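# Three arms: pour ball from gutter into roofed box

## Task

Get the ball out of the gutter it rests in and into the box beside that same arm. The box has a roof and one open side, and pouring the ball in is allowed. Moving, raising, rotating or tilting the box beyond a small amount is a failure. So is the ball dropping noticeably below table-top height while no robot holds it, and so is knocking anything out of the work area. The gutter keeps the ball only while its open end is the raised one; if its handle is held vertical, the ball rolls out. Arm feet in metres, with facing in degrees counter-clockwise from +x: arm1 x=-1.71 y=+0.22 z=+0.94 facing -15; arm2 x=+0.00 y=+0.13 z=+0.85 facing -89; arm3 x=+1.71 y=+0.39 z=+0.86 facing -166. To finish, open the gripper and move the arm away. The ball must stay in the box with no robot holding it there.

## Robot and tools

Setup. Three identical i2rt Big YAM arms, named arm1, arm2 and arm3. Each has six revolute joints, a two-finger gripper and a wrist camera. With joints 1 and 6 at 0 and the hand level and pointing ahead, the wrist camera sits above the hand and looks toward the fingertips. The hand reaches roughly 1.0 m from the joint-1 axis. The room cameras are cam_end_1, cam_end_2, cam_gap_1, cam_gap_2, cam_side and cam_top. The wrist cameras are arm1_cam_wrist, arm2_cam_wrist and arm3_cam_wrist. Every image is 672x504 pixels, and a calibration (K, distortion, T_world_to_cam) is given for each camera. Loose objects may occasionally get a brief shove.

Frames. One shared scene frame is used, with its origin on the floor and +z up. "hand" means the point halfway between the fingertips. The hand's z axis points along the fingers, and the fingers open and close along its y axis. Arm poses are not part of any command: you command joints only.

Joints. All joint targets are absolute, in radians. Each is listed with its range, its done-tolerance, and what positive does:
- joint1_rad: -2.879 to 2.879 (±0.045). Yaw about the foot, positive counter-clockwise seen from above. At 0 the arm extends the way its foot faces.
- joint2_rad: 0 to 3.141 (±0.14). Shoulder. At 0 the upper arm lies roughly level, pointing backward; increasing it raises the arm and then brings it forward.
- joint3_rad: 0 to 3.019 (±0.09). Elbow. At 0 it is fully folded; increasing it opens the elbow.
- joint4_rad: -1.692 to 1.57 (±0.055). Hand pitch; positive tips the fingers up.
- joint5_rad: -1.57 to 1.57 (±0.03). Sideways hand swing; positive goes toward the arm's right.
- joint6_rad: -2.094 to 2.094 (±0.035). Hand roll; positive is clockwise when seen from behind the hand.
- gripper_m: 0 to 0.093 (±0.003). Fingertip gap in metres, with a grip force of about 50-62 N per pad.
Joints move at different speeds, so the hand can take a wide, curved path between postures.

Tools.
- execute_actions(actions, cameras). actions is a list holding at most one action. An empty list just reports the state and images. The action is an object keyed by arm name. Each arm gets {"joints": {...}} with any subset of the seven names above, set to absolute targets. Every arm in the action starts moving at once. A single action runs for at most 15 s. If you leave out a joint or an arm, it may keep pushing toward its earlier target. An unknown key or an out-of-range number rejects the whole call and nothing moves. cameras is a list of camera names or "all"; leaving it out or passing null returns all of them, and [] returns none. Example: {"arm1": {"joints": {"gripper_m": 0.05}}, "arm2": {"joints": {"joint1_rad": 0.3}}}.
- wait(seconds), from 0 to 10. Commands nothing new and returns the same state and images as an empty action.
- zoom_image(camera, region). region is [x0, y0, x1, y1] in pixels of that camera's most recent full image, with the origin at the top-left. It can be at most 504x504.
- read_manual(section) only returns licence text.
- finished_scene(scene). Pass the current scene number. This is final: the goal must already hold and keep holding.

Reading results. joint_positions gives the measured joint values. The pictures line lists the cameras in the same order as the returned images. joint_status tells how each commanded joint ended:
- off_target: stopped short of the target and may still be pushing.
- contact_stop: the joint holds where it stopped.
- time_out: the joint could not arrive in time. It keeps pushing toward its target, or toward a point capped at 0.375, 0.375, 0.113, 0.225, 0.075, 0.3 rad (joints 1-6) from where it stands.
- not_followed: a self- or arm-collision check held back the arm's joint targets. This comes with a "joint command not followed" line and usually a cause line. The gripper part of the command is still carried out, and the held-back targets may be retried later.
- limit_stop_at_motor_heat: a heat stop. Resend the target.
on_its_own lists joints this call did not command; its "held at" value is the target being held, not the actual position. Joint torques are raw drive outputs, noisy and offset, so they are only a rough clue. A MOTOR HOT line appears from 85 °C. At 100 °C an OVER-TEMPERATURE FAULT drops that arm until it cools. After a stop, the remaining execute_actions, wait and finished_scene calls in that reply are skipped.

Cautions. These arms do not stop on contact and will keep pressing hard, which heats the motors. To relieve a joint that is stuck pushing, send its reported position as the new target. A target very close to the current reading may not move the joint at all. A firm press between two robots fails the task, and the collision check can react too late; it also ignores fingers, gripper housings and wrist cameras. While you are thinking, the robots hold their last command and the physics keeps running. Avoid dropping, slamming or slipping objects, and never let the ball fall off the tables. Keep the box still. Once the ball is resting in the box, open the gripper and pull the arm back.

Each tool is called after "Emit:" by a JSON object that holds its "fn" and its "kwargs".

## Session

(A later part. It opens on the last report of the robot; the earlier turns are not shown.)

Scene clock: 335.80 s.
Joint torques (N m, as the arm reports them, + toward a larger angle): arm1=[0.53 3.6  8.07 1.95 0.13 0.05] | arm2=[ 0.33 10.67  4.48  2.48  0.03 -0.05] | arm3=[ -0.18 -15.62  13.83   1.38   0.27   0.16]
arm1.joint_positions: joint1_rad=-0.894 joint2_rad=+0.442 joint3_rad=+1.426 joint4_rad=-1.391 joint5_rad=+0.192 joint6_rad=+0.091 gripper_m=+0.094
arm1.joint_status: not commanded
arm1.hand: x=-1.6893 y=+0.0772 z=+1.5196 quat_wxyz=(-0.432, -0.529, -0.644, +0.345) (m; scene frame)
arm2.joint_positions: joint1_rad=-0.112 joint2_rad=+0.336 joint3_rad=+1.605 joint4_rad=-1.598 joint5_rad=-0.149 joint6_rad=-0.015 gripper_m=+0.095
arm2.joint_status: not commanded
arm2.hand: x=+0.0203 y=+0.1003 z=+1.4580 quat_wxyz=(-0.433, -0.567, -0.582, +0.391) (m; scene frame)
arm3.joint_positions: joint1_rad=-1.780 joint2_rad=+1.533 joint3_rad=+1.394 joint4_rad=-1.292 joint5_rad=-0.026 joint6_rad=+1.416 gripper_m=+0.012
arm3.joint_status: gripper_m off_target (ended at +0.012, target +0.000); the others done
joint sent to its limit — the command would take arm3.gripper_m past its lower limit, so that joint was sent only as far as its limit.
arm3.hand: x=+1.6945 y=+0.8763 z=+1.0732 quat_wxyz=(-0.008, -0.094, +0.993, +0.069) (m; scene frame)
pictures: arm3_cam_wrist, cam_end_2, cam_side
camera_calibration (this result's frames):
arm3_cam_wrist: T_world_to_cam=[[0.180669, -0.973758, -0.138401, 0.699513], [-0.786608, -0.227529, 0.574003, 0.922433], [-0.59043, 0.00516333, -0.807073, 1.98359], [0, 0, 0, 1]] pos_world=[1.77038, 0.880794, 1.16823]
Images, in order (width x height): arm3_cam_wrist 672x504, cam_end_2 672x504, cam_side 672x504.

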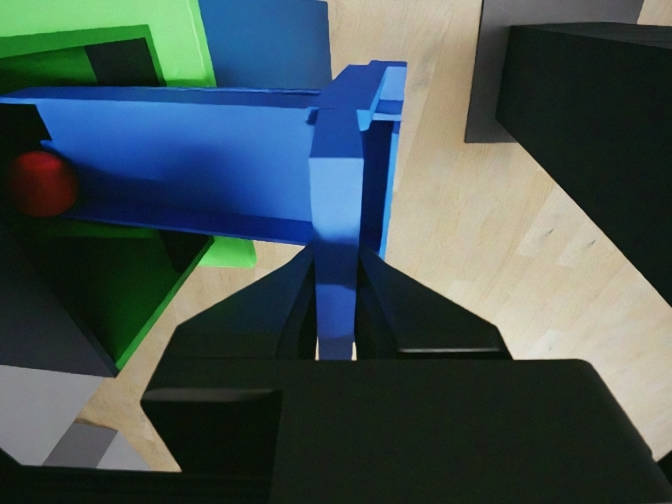

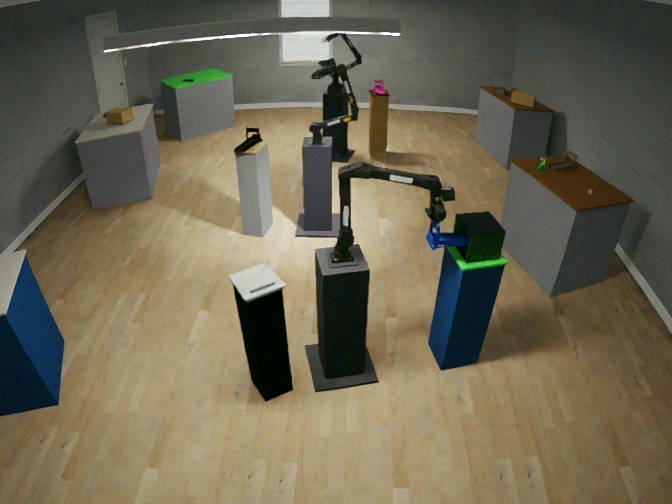

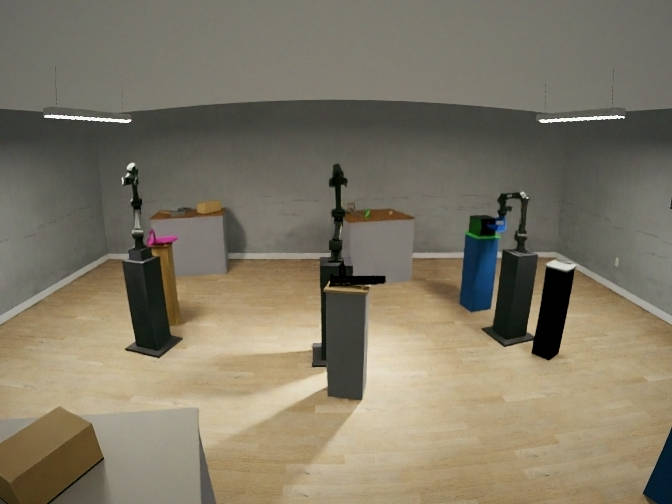

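The ball is now passing under the roof at the tip. Let me check again.

Emit:
{"fn": "execute_actions", "kwargs": {"actions": [], "cameras": ["arm3_cam_wrist", "cam_end_2", "cam_side"]}}

Emit:
{"fn": "zoom_image", "kwargs": {"camera": "cam_side", "region": [450, 180, 560, 260]}}

Scene clock: 339.00 s.
Joint torques (N m, as the arm reports them, + toward a larger angle): arm1=[0.59 3.64 8.05 1.92 0.13 0.06] | arm2=[ 0.58 10.46  4.35  2.44  0.04 -0.05] | arm3=[  0.11 -15.55  13.79   1.2    0.25   0.18]
arm1.joint_positions: joint1_rad=-0.894 joint2_rad=+0.442 joint3_rad=+1.426 joint4_rad=-1.391 joint5_rad=+0.192 joint6_rad=+0.091 gripper_m=+0.094
arm1.joint_status: not commanded
arm1.hand: x=-1.6893 y=+0.0772 z=+1.5196 quat_wxyz=(-0.432, -0.529, -0.644, +0.345) (m; scene frame)
arm2.joint_positions: joint1_rad=-0.112 joint2_rad=+0.336 joint3_rad=+1.605 joint4_rad=-1.598 joint5_rad=-0.149 joint6_rad=-0.015 gripper_m=+0.095
arm2.joint_status: not commanded
arm2.hand: x=+0.0203 y=+0.1003 z=+1.4580 quat_wxyz=(-0.433, -0.567, -0.582, +0.391) (m; scene frame)
arm3.joint_positions: joint1_rad=-1.780 joint2_rad=+1.533 joint3_rad=+1.394 joint4_rad=-1.291 joint5_rad=-0.026 joint6_rad=+1.416 gripper_m=+0.012
arm3.joint_status: gripper_m off_target (ended at +0.012, target +0.000); the others done
joint sent to its limit — the command would take arm3.gripper_m past its lower limit, so that joint was sent only as far as its limit.
arm3.hand: x=+1.6946 y=+0.8765 z=+1.0732 quat_wxyz=(-0.007, -0.094, +0.993, +0.070) (m; scene frame)
pictures: arm3_cam_wrist, cam_end_2, cam_side
camera_calibration (this result's frames):
arm3_cam_wrist: T_world_to_cam=[[0.180667, -0.973606, -0.139466, 0.700794], [-0.786814, -0.228153, 0.573471, 0.923987], [-0.590155, 0.00612633, -0.807267, 1.98255], [0, 0, 0, 1]] pos_world=[1.77041, 0.880962, 1.1683]
Images, in order (width x height): arm3_cam_wrist 672x504, cam_end_2 672x504, cam_side 672x504.

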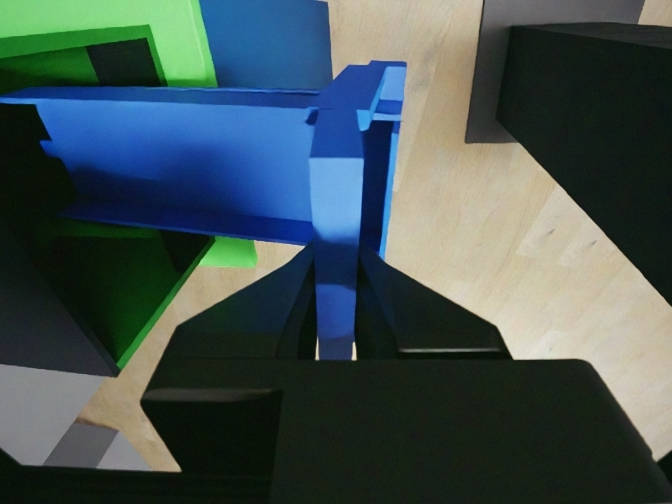

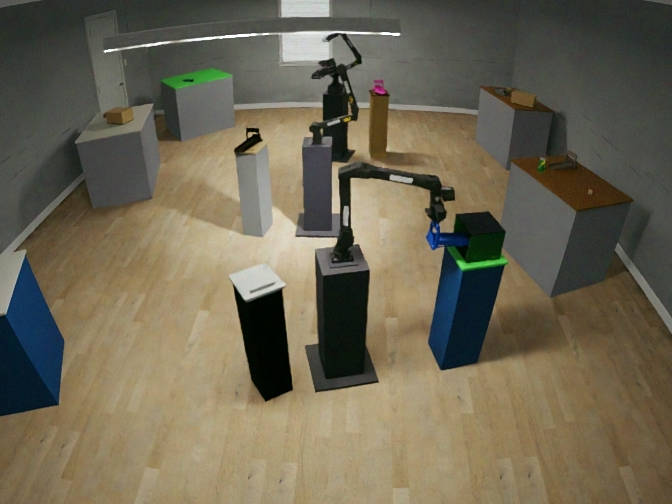

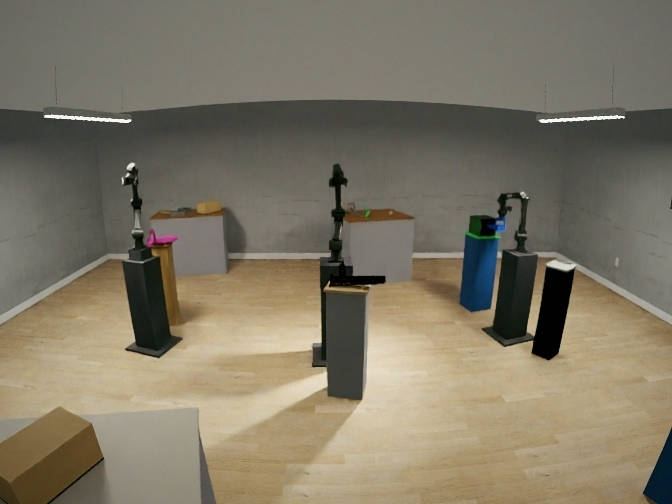

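Region (450, 180, 560, 260) of cam_side's 672x504 image, scaled by 4.582, with more detail than that image has; it fills the top 367 rows of this view, and the rest is white.

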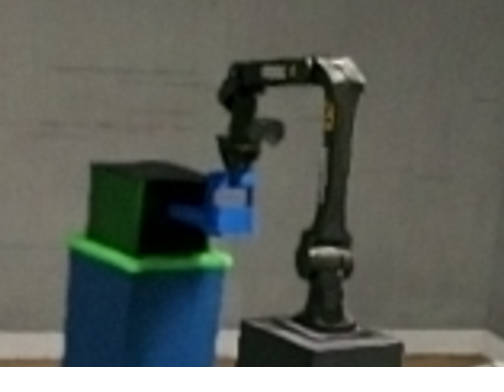

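Emit:
{"fn": "execute_actions", "kwargs": {"actions": [{"arm3": {"joints": {"joint1_rad": -1.815, "joint2_rad": 1.29, "joint3_rad": 1.197, "joint4_rad": -1.187, "joint5_rad": -0.047, "joint6_rad": 1.38, "gripper_m": 0.0}}}], "cameras": ["arm3_cam_wrist", "cam_end_2", "cam_side"]}}

Emit:
{"fn": "zoom_image", "kwargs": {"camera": "cam_end_2", "region": [370, 170, 530, 290]}}

Emit:
{"fn": "zoom_image", "kwargs": {"camera": "cam_side", "region": [450, 180, 560, 260]}}

Scene clock: 374.03 s.
Joint torques (N m, as the arm reports them, + toward a larger angle): arm1=[0.54 3.58 8.04 1.93 0.13 0.06] | arm2=[ 0.78 10.53  4.37  2.52  0.04 -0.06] | arm3=[ -1.2  -10.15   9.57   1.44   0.04  -0.1 ]
arm1.joint_positions: joint1_rad=-0.894 joint2_rad=+0.442 joint3_rad=+1.426 joint4_rad=-1.391 joint5_rad=+0.192 joint6_rad=+0.091 gripper_m=+0.094
arm1.joint_status: not commanded
arm1.hand: x=-1.6893 y=+0.0772 z=+1.5196 quat_wxyz=(-0.432, -0.529, -0.644, +0.345) (m; scene frame)
arm2.joint_positions: joint1_rad=-0.112 joint2_rad=+0.336 joint3_rad=+1.605 joint4_rad=-1.598 joint5_rad=-0.149 joint6_rad=-0.015 gripper_m=+0.095
arm2.joint_status: not commanded
arm2.hand: x=+0.0203 y=+0.1003 z=+1.4580 quat_wxyz=(-0.433, -0.567, -0.582, +0.391) (m; scene frame)
arm3.joint_positions: joint1_rad=-1.810 joint2_rad=+1.291 joint3_rad=+1.194 joint4_rad=-1.202 joint5_rad=-0.045 joint6_rad=+1.392 gripper_m=+0.012
arm3.joint_status: gripper_m off_target (ended at +0.012, target +0.000); the others done
joint sent to its limit — the command would take arm3.gripper_m past its lower limit, so that joint was sent only as far as its limit.
arm3.hand: x=+1.7061 y=+0.8175 z=+1.0978 quat_wxyz=(-0.009, -0.093, +0.986, +0.136) (m; scene frame)
pictures: arm3_cam_wrist, cam_end_2, cam_side
camera_calibration (this result's frames):
arm3_cam_wrist: T_world_to_cam=[[0.175063, -0.946968, -0.269452, 0.775161], [-0.778389, -0.300704, 0.551079, 0.974993], [-0.60288, 0.113265, -0.789751, 1.92448], [0, 0, 0, 1]] pos_world=[1.78345, 0.809262, 1.19143]
Images, in order (width x height): arm3_cam_wrist 672x504, cam_end_2 672x504, cam_side 672x504.

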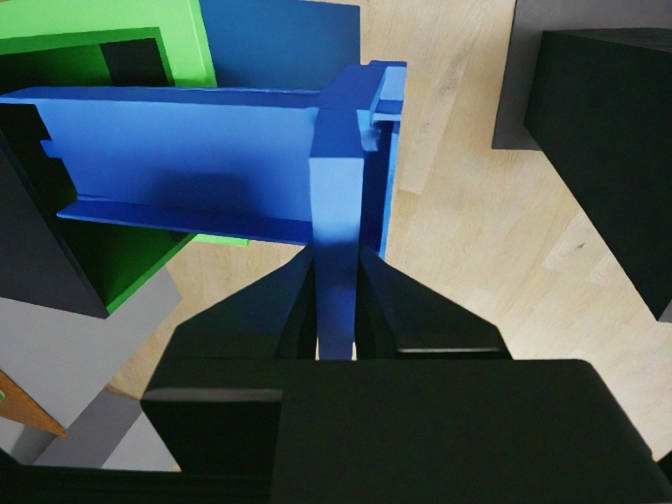

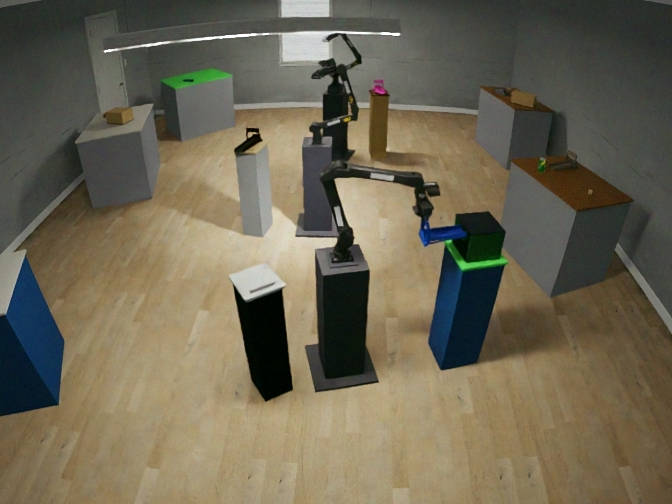

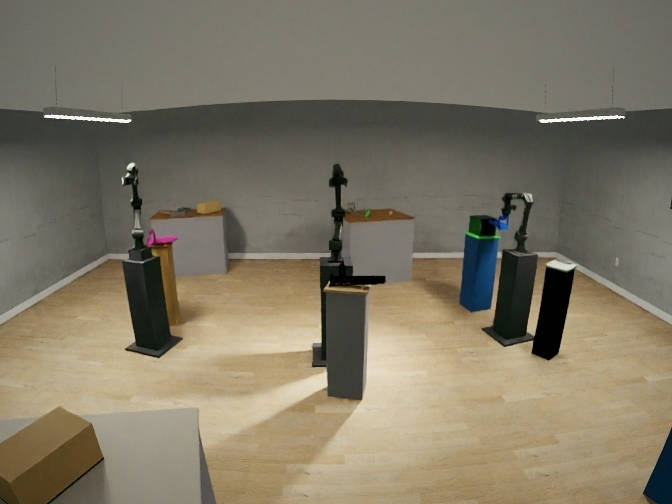

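Region (370, 170, 530, 290) of cam_end_2's 672x504 image, scaled by 3.150, with more detail than that image has; it fills the top 378 rows of this view, and the rest is white.

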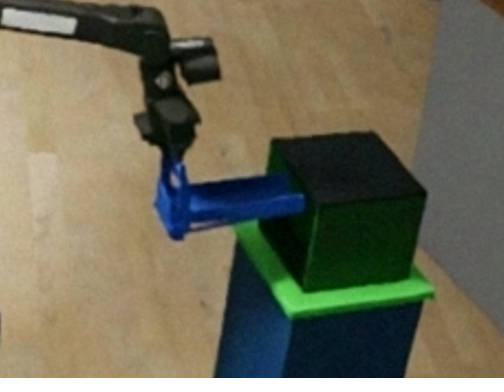

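Region (450, 180, 560, 260) of cam_side's 672x504 image, scaled by 4.582, with more detail than that image has; it fills the top 367 rows of this view, and the rest is white.

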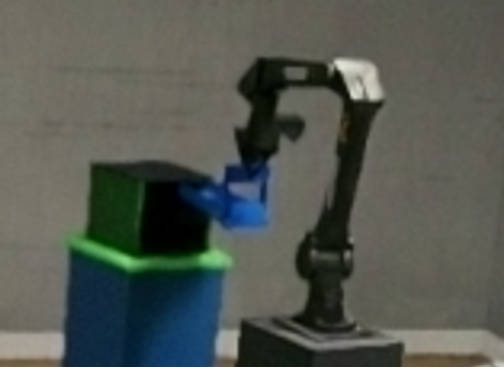

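Emit:
{"fn": "execute_actions", "kwargs": {"actions": [{"arm3": {"joints": {"joint1_rad": -1.853, "joint2_rad": 1.122, "joint3_rad": 1.04, "joint4_rad": -1.244, "joint5_rad": -0.056, "joint6_rad": 1.34, "gripper_m": 0.0}}}], "cameras": ["arm3_cam_wrist", "cam_end_2", "cam_side"]}}

Emit:
{"fn": "zoom_image", "kwargs": {"camera": "cam_end_2", "region": [370, 170, 530, 290]}}

Emit:
{"fn": "zoom_image", "kwargs": {"camera": "cam_side", "region": [450, 180, 560, 260]}}

Scene clock: 381.83 s.
Joint torques (N m, as the arm reports them, + toward a larger angle): arm1=[0.55 3.57 8.07 1.93 0.13 0.05] | arm2=[ 0.43 10.35  4.39  2.54  0.04 -0.07] | arm3=[-0.92 -7.19  9.87  1.04  0.05 -0.06]
arm1.joint_positions: joint1_rad=-0.894 joint2_rad=+0.442 joint3_rad=+1.426 joint4_rad=-1.391 joint5_rad=+0.192 joint6_rad=+0.091 gripper_m=+0.094
arm1.joint_status: not commanded
arm1.hand: x=-1.6893 y=+0.0772 z=+1.5196 quat_wxyz=(-0.432, -0.529, -0.644, +0.345) (m; scene frame)
arm2.joint_positions: joint1_rad=-0.112 joint2_rad=+0.336 joint3_rad=+1.605 joint4_rad=-1.598 joint5_rad=-0.149 joint6_rad=-0.015 gripper_m=+0.095
arm2.joint_status: not commanded
arm2.hand: x=+0.0203 y=+0.1003 z=+1.4580 quat_wxyz=(-0.433, -0.567, -0.582, +0.391) (m; scene frame)
arm3.joint_positions: joint1_rad=-1.849 joint2_rad=+1.121 joint3_rad=+1.032 joint4_rad=-1.248 joint5_rad=-0.054 joint6_rad=+1.351 gripper_m=+0.012
arm3.joint_status: gripper_m off_target (ended at +0.012, target +0.000); the others done
joint sent to its limit — the command would take arm3.gripper_m past its lower limit, so that joint was sent only as far as its limit.
arm3.hand: x=+1.7184 y=+0.7447 z=+1.0865 quat_wxyz=(-0.011, -0.094, +0.988, +0.118) (m; scene frame)
pictures: arm3_cam_wrist, cam_end_2, cam_side
camera_calibration (this result's frames):
arm3_cam_wrist: T_world_to_cam=[[0.177882, -0.955597, -0.234929, 0.66504], [-0.777923, -0.282763, 0.561142, 0.943883], [-0.602655, 0.0829397, -0.79368, 1.95764], [0, 0, 0, 1]] pos_world=[1.79575, 0.740039, 1.18033]
Images, in order (width x height): arm3_cam_wrist 672x504, cam_end_2 672x504, cam_side 672x504.

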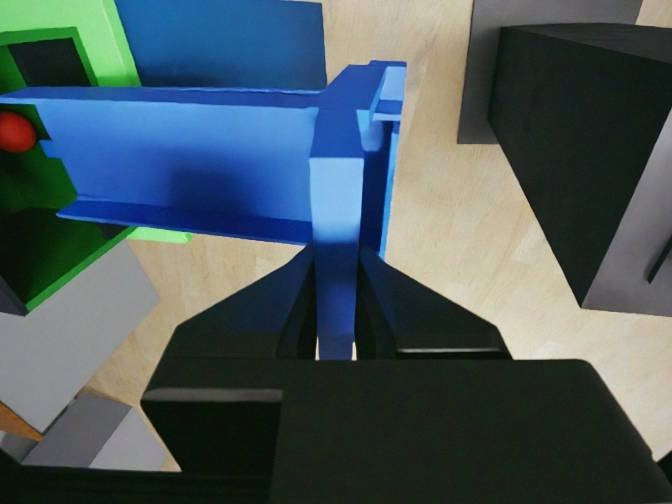

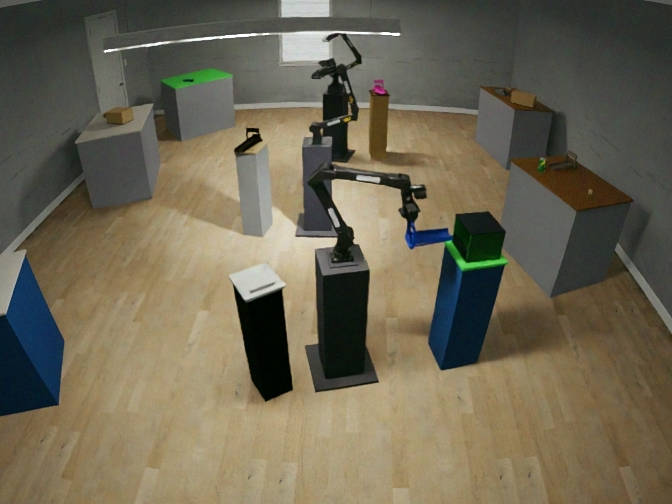

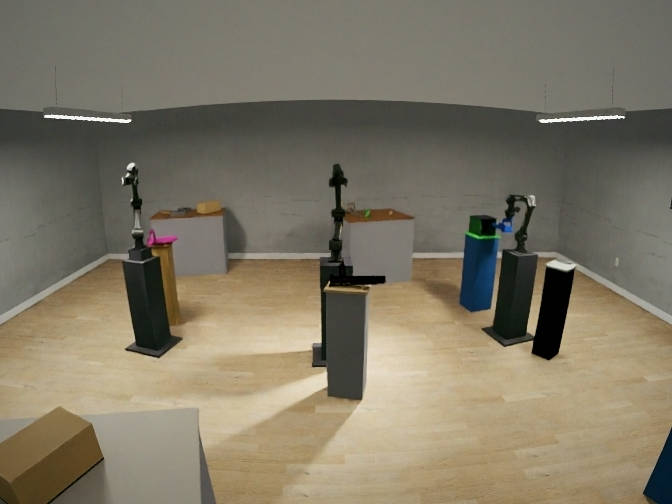

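Region (370, 170, 530, 290) of cam_end_2's 672x504 image, scaled by 3.150, with more detail than that image has; it fills the top 378 rows of this view, and the rest is white.

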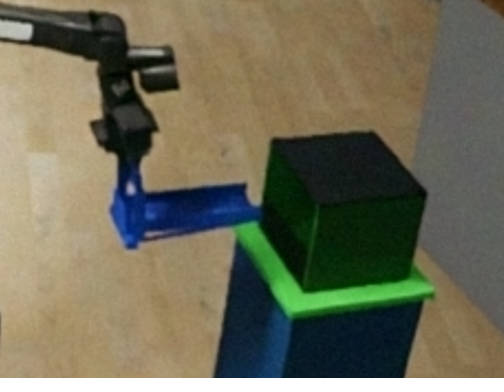

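Region (450, 180, 560, 260) of cam_side's 672x504 image, scaled by 4.582, with more detail than that image has; it fills the top 367 rows of this view, and the rest is white.

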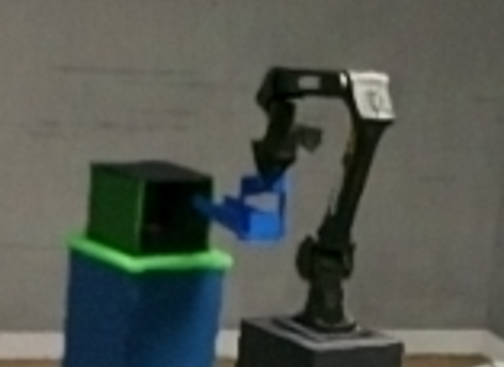

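Emit:
{"fn": "execute_actions", "kwargs": {"actions": [{"arm3": {"joints": {"joint1_rad": -1.0, "joint2_rad": 1.0, "joint3_rad": 1.36, "joint4_rad": -1.5, "joint5_rad": -0.28, "joint6_rad": -0.41, "gripper_m": 0.0}}}], "cameras": ["cam_end_2"]}}

Emit:
{"fn": "execute_actions", "kwargs": {"actions": [{"arm3": {"joints": {"joint1_rad": 1.535, "joint2_rad": 1.723, "joint3_rad": 1.705, "joint4_rad": -1.608, "joint5_rad": -0.28, "joint6_rad": -0.41, "gripper_m": 0.0}}}], "cameras": ["arm3_cam_wrist", "cam_end_2", "cam_side", "cam_top"]}}

Scene clock: 410.00 s.
Joint torques (N m, as the arm reports them, + toward a larger angle): arm1=[0.56 3.55 8.06 1.93 0.13 0.05] | arm2=[ 0.65 10.44  4.42  2.48  0.02 -0.03] | arm3=[-0.29 -5.75 12.37  1.06 -0.26 -0.05]
arm1.joint_positions: joint1_rad=-0.894 joint2_rad=+0.442 joint3_rad=+1.426 joint4_rad=-1.391 joint5_rad=+0.192 joint6_rad=+0.091 gripper_m=+0.094
arm1.joint_status: not commanded
arm1.hand: x=-1.6893 y=+0.0772 z=+1.5196 quat_wxyz=(-0.432, -0.529, -0.644, +0.345) (m; scene frame)
arm2.joint_positions: joint1_rad=-0.112 joint2_rad=+0.336 joint3_rad=+1.605 joint4_rad=-1.598 joint5_rad=-0.149 joint6_rad=-0.015 gripper_m=+0.095
arm2.joint_status: not commanded
arm2.hand: x=+0.0203 y=+0.1003 z=+1.4580 quat_wxyz=(-0.433, -0.567, -0.582, +0.391) (m; scene frame)
arm3.joint_positions: joint1_rad=-1.003 joint2_rad=+1.003 joint3_rad=+1.322 joint4_rad=-1.497 joint5_rad=-0.278 joint6_rad=-0.400 gripper_m=+0.012
arm3.joint_status: gripper_m off_target (ended at +0.012, target +0.000); the others done
joint sent to its limit — the command would take arm3.gripper_m past its lower limit, so that joint was sent only as far as its limit.
arm3.hand: x=+1.4431 y=+0.5824 z=+1.2431 quat_wxyz=(-0.008, -0.961, +0.148, +0.235) (m; scene frame)
pictures: cam_end_2
Images, in order (width x height): cam_end_2 672x504.

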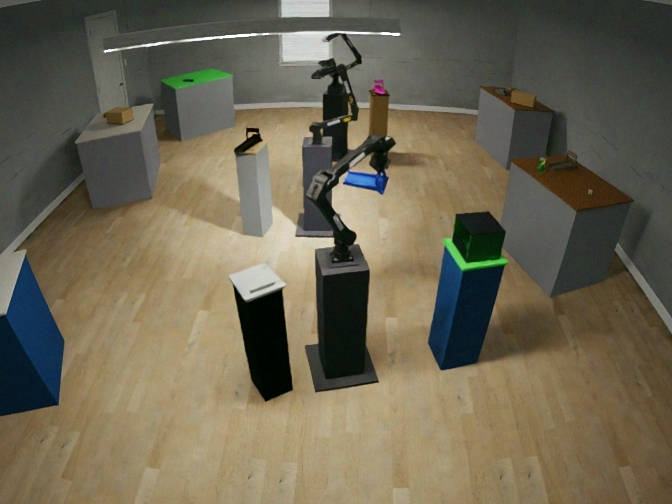

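Scene clock: 412.43 s.
Joint torques (N m, as the arm reports them, + toward a larger angle): arm1=[0.57 3.57 8.06 1.94 0.12 0.05] | arm2=[ 0.75 10.13  4.28  2.51  0.01 -0.03] | arm3=[ -1.04 -19.56  11.6   -0.03  -0.26  -0.06]
arm1.joint_positions: joint1_rad=-0.894 joint2_rad=+0.442 joint3_rad=+1.426 joint4_rad=-1.391 joint5_rad=+0.192 joint6_rad=+0.091 gripper_m=+0.094
arm1.joint_status: not commanded
arm1.hand: x=-1.6893 y=+0.0772 z=+1.5196 quat_wxyz=(-0.432, -0.529, -0.644, +0.345) (m; scene frame)
arm2.joint_positions: joint1_rad=-0.112 joint2_rad=+0.336 joint3_rad=+1.605 joint4_rad=-1.598 joint5_rad=-0.149 joint6_rad=-0.015 gripper_m=+0.095
arm2.joint_status: not commanded
arm2.hand: x=+0.0203 y=+0.1003 z=+1.4580 quat_wxyz=(-0.433, -0.567, -0.582, +0.391) (m; scene frame)
arm3.joint_positions: joint1_rad=+1.544 joint2_rad=+1.745 joint3_rad=+1.671 joint4_rad=-1.598 joint5_rad=-0.278 joint6_rad=-0.402 gripper_m=+0.012
arm3.joint_status: gripper_m off_target (ended at +0.012, target +0.000); the others done
joint sent to its limit — the command would take arm3.gripper_m past its lower limit, so that joint was sent only as far as its limit.
arm3.hand: x=+1.8695 y=-0.1006 z=+1.0852 quat_wxyz=(-0.076, -0.460, -0.876, -0.127) (m; scene frame)
pictures: arm3_cam_wrist, cam_end_2, cam_side, cam_top
camera_calibration (this result's frames):
arm3_cam_wrist: T_world_to_cam=[[-0.789829, -0.539963, -0.290878, 1.74177], [-0.601372, 0.588616, 0.540261, 0.603347], [-0.120506, 0.60164, -0.789625, 1.26415], [0, 0, 0, 1]] pos_world=[1.89088, -0.175209, 1.17888]
Images, in order (width x height): arm3_cam_wrist 672x504, cam_end_2 672x504, cam_side 672x504, cam_top 672x504.

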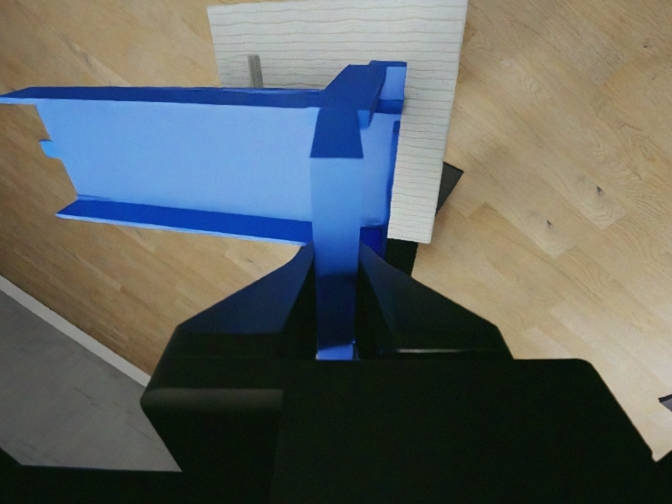

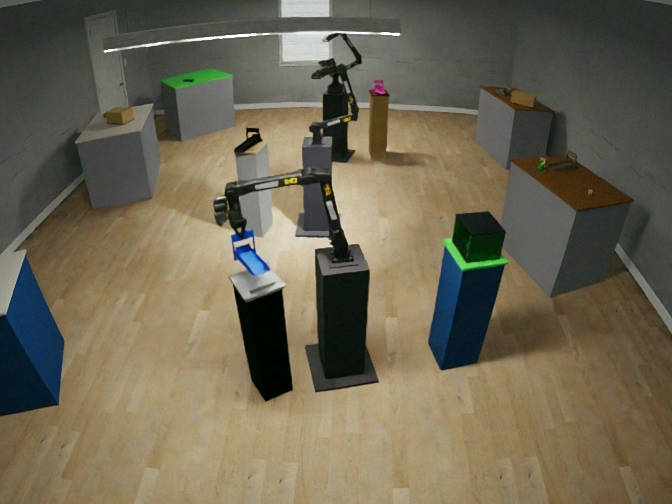

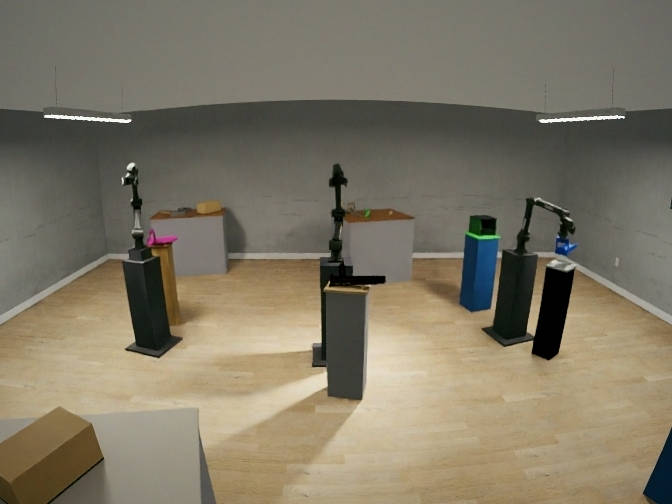

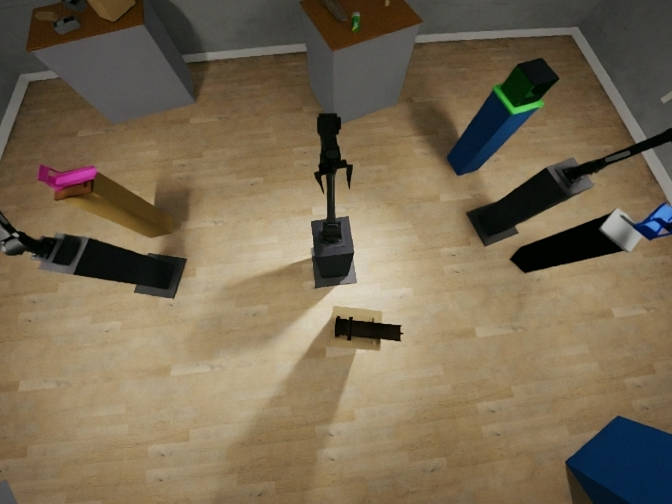

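Emit:
{"fn": "execute_actions", "kwargs": {"actions": [{"arm3": {"joints": {"joint1_rad": 1.53, "joint2_rad": 1.775, "joint3_rad": 1.47, "joint4_rad": -1.36, "joint5_rad": -0.28, "joint6_rad": -0.415, "gripper_m": 0.0}}}], "cameras": ["arm3_cam_wrist", "cam_end_2", "cam_side"]}}

Emit:
{"fn": "zoom_image", "kwargs": {"camera": "cam_end_2", "region": [180, 180, 340, 320]}}

Emit:
{"fn": "zoom_image", "kwargs": {"camera": "cam_side", "region": [500, 190, 610, 290]}}

Scene clock: 418.93 s.
Joint torques (N m, as the arm reports them, + toward a larger angle): arm1=[0.54 3.54 8.06 1.93 0.13 0.06] | arm2=[ 0.93 10.73  4.32  2.62  0.03 -0.06] | arm3=[ -0.73 -18.9    9.21   0.55  -0.28  -0.07]
arm1.joint_positions: joint1_rad=-0.894 joint2_rad=+0.442 joint3_rad=+1.426 joint4_rad=-1.391 joint5_rad=+0.192 joint6_rad=+0.091 gripper_m=+0.094
arm1.joint_status: not commanded
arm1.hand: x=-1.6893 y=+0.0772 z=+1.5196 quat_wxyz=(-0.432, -0.529, -0.644, +0.345) (m; scene frame)
arm2.joint_positions: joint1_rad=-0.112 joint2_rad=+0.336 joint3_rad=+1.605 joint4_rad=-1.598 joint5_rad=-0.149 joint6_rad=-0.015 gripper_m=+0.095
arm2.joint_status: not commanded
arm2.hand: x=+0.0203 y=+0.1003 z=+1.4580 quat_wxyz=(-0.433, -0.567, -0.582, +0.391) (m; scene frame)
arm3.joint_positions: joint1_rad=+1.540 joint2_rad=+1.792 joint3_rad=+1.458 joint4_rad=-1.367 joint5_rad=-0.278 joint6_rad=-0.405 gripper_m=+0.012
arm3.joint_status: gripper_m off_target (ended at +0.012, target +0.000); the others done
joint sent to its limit — the command would take arm3.gripper_m past its lower limit, so that joint was sent only as far as its limit.
arm3.hand: x=+1.8655 y=-0.0914 z=+0.9825 quat_wxyz=(-0.067, -0.462, -0.874, -0.137) (m; scene frame)
pictures: arm3_cam_wrist, cam_end_2, cam_side
camera_calibration (this result's frames):
arm3_cam_wrist: T_world_to_cam=[[-0.792132, -0.530934, -0.301058, 1.72884], [-0.597602, 0.574388, 0.559419, 0.623884], [-0.124091, 0.623046, -0.772279, 1.16866], [0, 0, 0, 1]] pos_world=[1.88732, -0.168578, 1.074]
Images, in order (width x height): arm3_cam_wrist 672x504, cam_end_2 672x504, cam_side 672x504.

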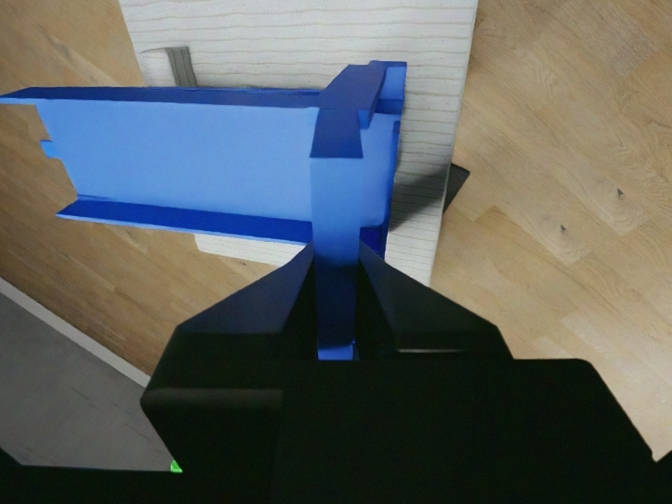

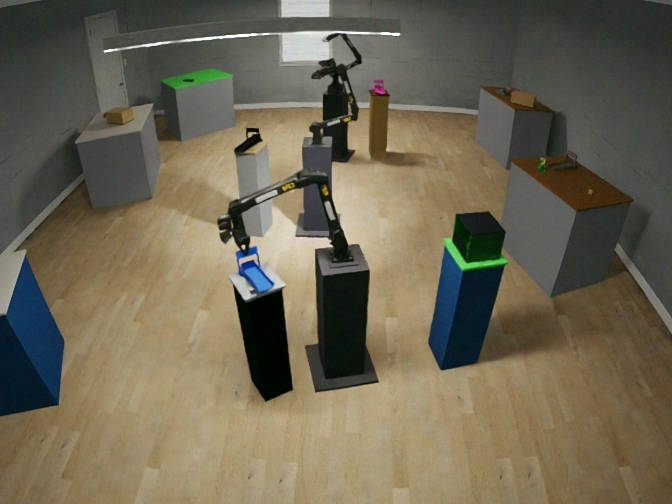

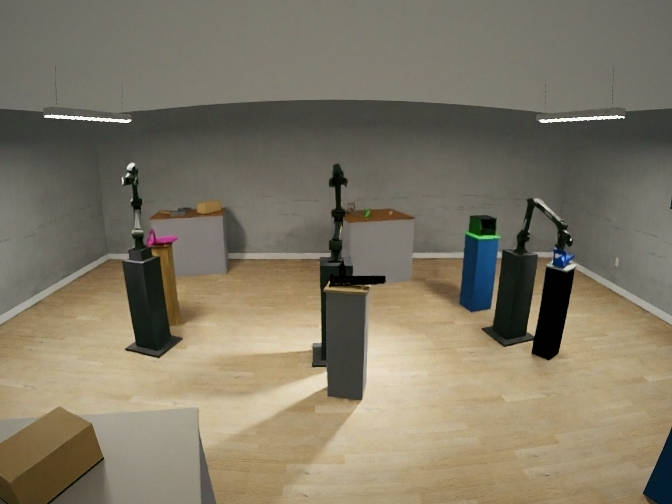

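Region (180, 180, 340, 320) of cam_end_2's 672x504 image, scaled by 3.150, with more detail than that image has; it fills the top 441 rows of this view, and the rest is white.

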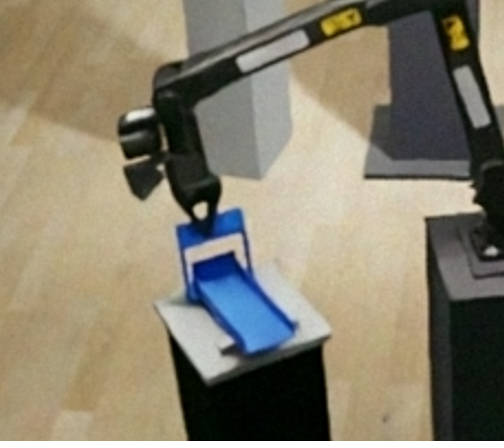

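Region (500, 190, 610, 290) of cam_side's 672x504 image, scaled by 4.582, with more detail than that image has; it fills the top 458 rows of this view, and the rest is white.

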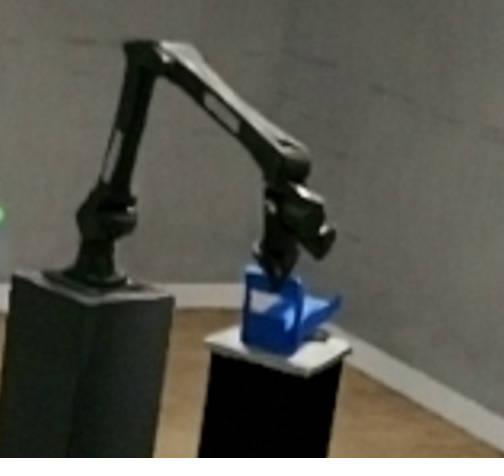

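The gutter is back at its original pose on the pedestal. Release, then lift clear.

Emit:
{"fn": "execute_actions", "kwargs": {"actions": [{"arm3": {"joints": {"gripper_m": 0.08}}}], "cameras": ["arm3_cam_wrist"]}}

Emit:
{"fn": "execute_actions", "kwargs": {"actions": [{"arm3": {"joints": {"joint1_rad": 1.535, "joint2_rad": 1.723, "joint3_rad": 1.705, "joint4_rad": -1.608, "joint5_rad": -0.28, "joint6_rad": -0.41, "gripper_m": 0.08}}}], "cameras": ["arm3_cam_wrist", "cam_end_2", "cam_side"]}}

Emit:
{"fn": "zoom_image", "kwargs": {"camera": "cam_side", "region": [450, 180, 610, 290]}}

Scene clock: 424.33 s.
Joint torques (N m, as the arm reports them, + toward a larger angle): arm1=[0.55 3.65 8.07 1.95 0.13 0.06] | arm2=[ 0.92 10.56  4.32  2.45  0.   -0.06] | arm3=[ -0.77 -18.69   9.31   0.63  -0.24  -0.12]
arm1.joint_positions: joint1_rad=-0.894 joint2_rad=+0.442 joint3_rad=+1.426 joint4_rad=-1.391 joint5_rad=+0.192 joint6_rad=+0.091 gripper_m=+0.094
arm1.joint_status: not commanded
arm1.hand: x=-1.6893 y=+0.0772 z=+1.5196 quat_wxyz=(-0.432, -0.529, -0.644, +0.345) (m; scene frame)
arm2.joint_positions: joint1_rad=-0.112 joint2_rad=+0.336 joint3_rad=+1.605 joint4_rad=-1.598 joint5_rad=-0.149 joint6_rad=-0.015 gripper_m=+0.095
arm2.joint_status: not commanded
arm2.hand: x=+0.0203 y=+0.1003 z=+1.4580 quat_wxyz=(-0.433, -0.567, -0.582, +0.391) (m; scene frame)
arm3.joint_positions: joint1_rad=+1.540 joint2_rad=+1.788 joint3_rad=+1.458 joint4_rad=-1.367 joint5_rad=-0.279 joint6_rad=-0.405 gripper_m=+0.080
arm3.joint_status: all done
arm3.hand: x=+1.8655 y=-0.0914 z=+0.9845 quat_wxyz=(-0.069, -0.462, -0.874, -0.136) (m; scene frame)
pictures: arm3_cam_wrist
camera_calibration (this result's frames):
arm3_cam_wrist: T_world_to_cam=[[-0.791816, -0.531675, -0.300581, 1.72831], [-0.598406, 0.576862, 0.556004, 0.627848], [-0.12222, 0.620123, -0.774926, 1.16913], [0, 0, 0, 1]] pos_world=[1.8871, -0.168285, 1.0764]
Images, in order (width x height): arm3_cam_wrist 672x504.

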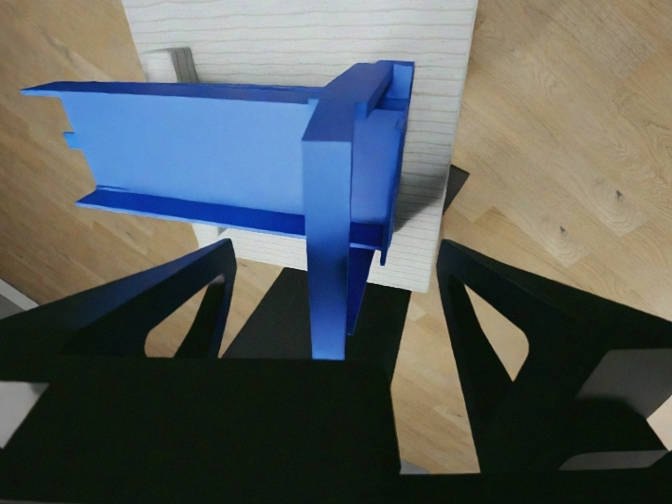

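Scene clock: 425.40 s.
Joint torques (N m, as the arm reports them, + toward a larger angle): arm1=[0.58 3.61 8.08 1.93 0.13 0.05] | arm2=[ 0.85 10.22  4.39  2.57  0.03 -0.05] | arm3=[ -0.66 -15.9   11.87   0.14  -0.21   0.  ]
arm1.joint_positions: joint1_rad=-0.894 joint2_rad=+0.442 joint3_rad=+1.426 joint4_rad=-1.391 joint5_rad=+0.192 joint6_rad=+0.091 gripper_m=+0.094
arm1.joint_status: not commanded
arm1.hand: x=-1.6893 y=+0.0772 z=+1.5196 quat_wxyz=(-0.432, -0.529, -0.644, +0.345) (m; scene frame)
arm2.joint_positions: joint1_rad=-0.112 joint2_rad=+0.336 joint3_rad=+1.605 joint4_rad=-1.598 joint5_rad=-0.149 joint6_rad=-0.015 gripper_m=+0.095
arm2.joint_status: not commanded
arm2.hand: x=+0.0203 y=+0.1003 z=+1.4580 quat_wxyz=(-0.433, -0.567, -0.582, +0.391) (m; scene frame)
arm3.joint_positions: joint1_rad=+1.540 joint2_rad=+1.712 joint3_rad=+1.668 joint4_rad=-1.600 joint5_rad=-0.279 joint6_rad=-0.405 gripper_m=+0.080
arm3.joint_status: all done
arm3.hand: x=+1.8664 y=-0.0966 z=+1.1002 quat_wxyz=(-0.086, -0.459, -0.877, -0.116) (m; scene frame)
pictures: arm3_cam_wrist, cam_end_2, cam_side
camera_calibration (this result's frames):
arm3_cam_wrist: T_world_to_cam=[[-0.788679, -0.546481, -0.281681, 1.73297], [-0.604238, 0.604398, 0.51923, 0.621046], [-0.113501, 0.579708, -0.806881, 1.27702], [0, 0, 0, 1]] pos_world=[1.88696, -0.168626, 1.19608]
Images, in order (width x height): arm3_cam_wrist 672x504, cam_end_2 672x504, cam_side 672x504.

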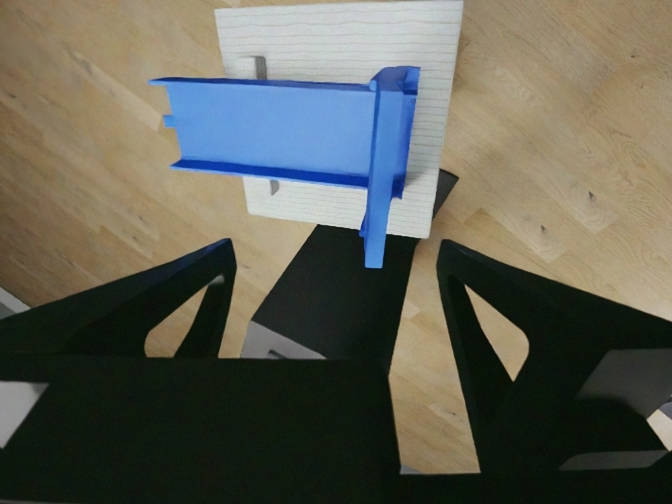

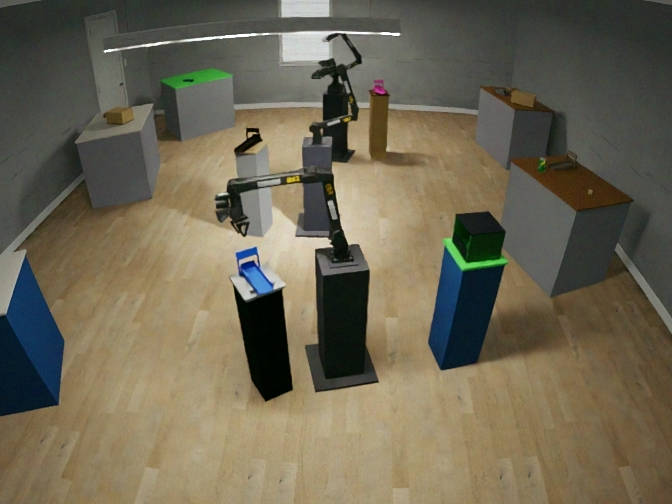

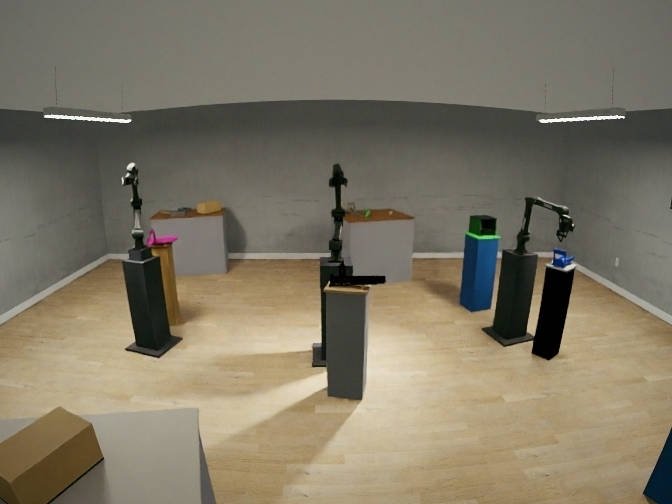

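Region (450, 180, 610, 290) of cam_side's 672x504 image, scaled by 3.150, with more detail than that image has; it fills the top 346 rows of this view, and the rest is white.

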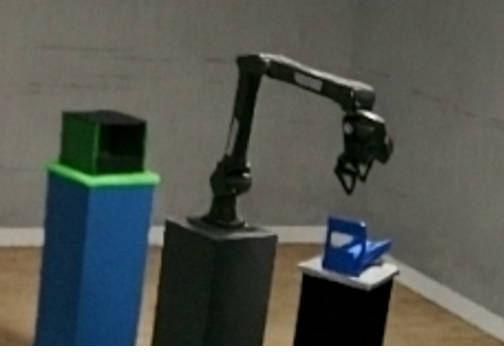

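Emit:
{"fn": "finished_scene", "kwargs": {"scene": 2}}

The scene is finished: the task was done.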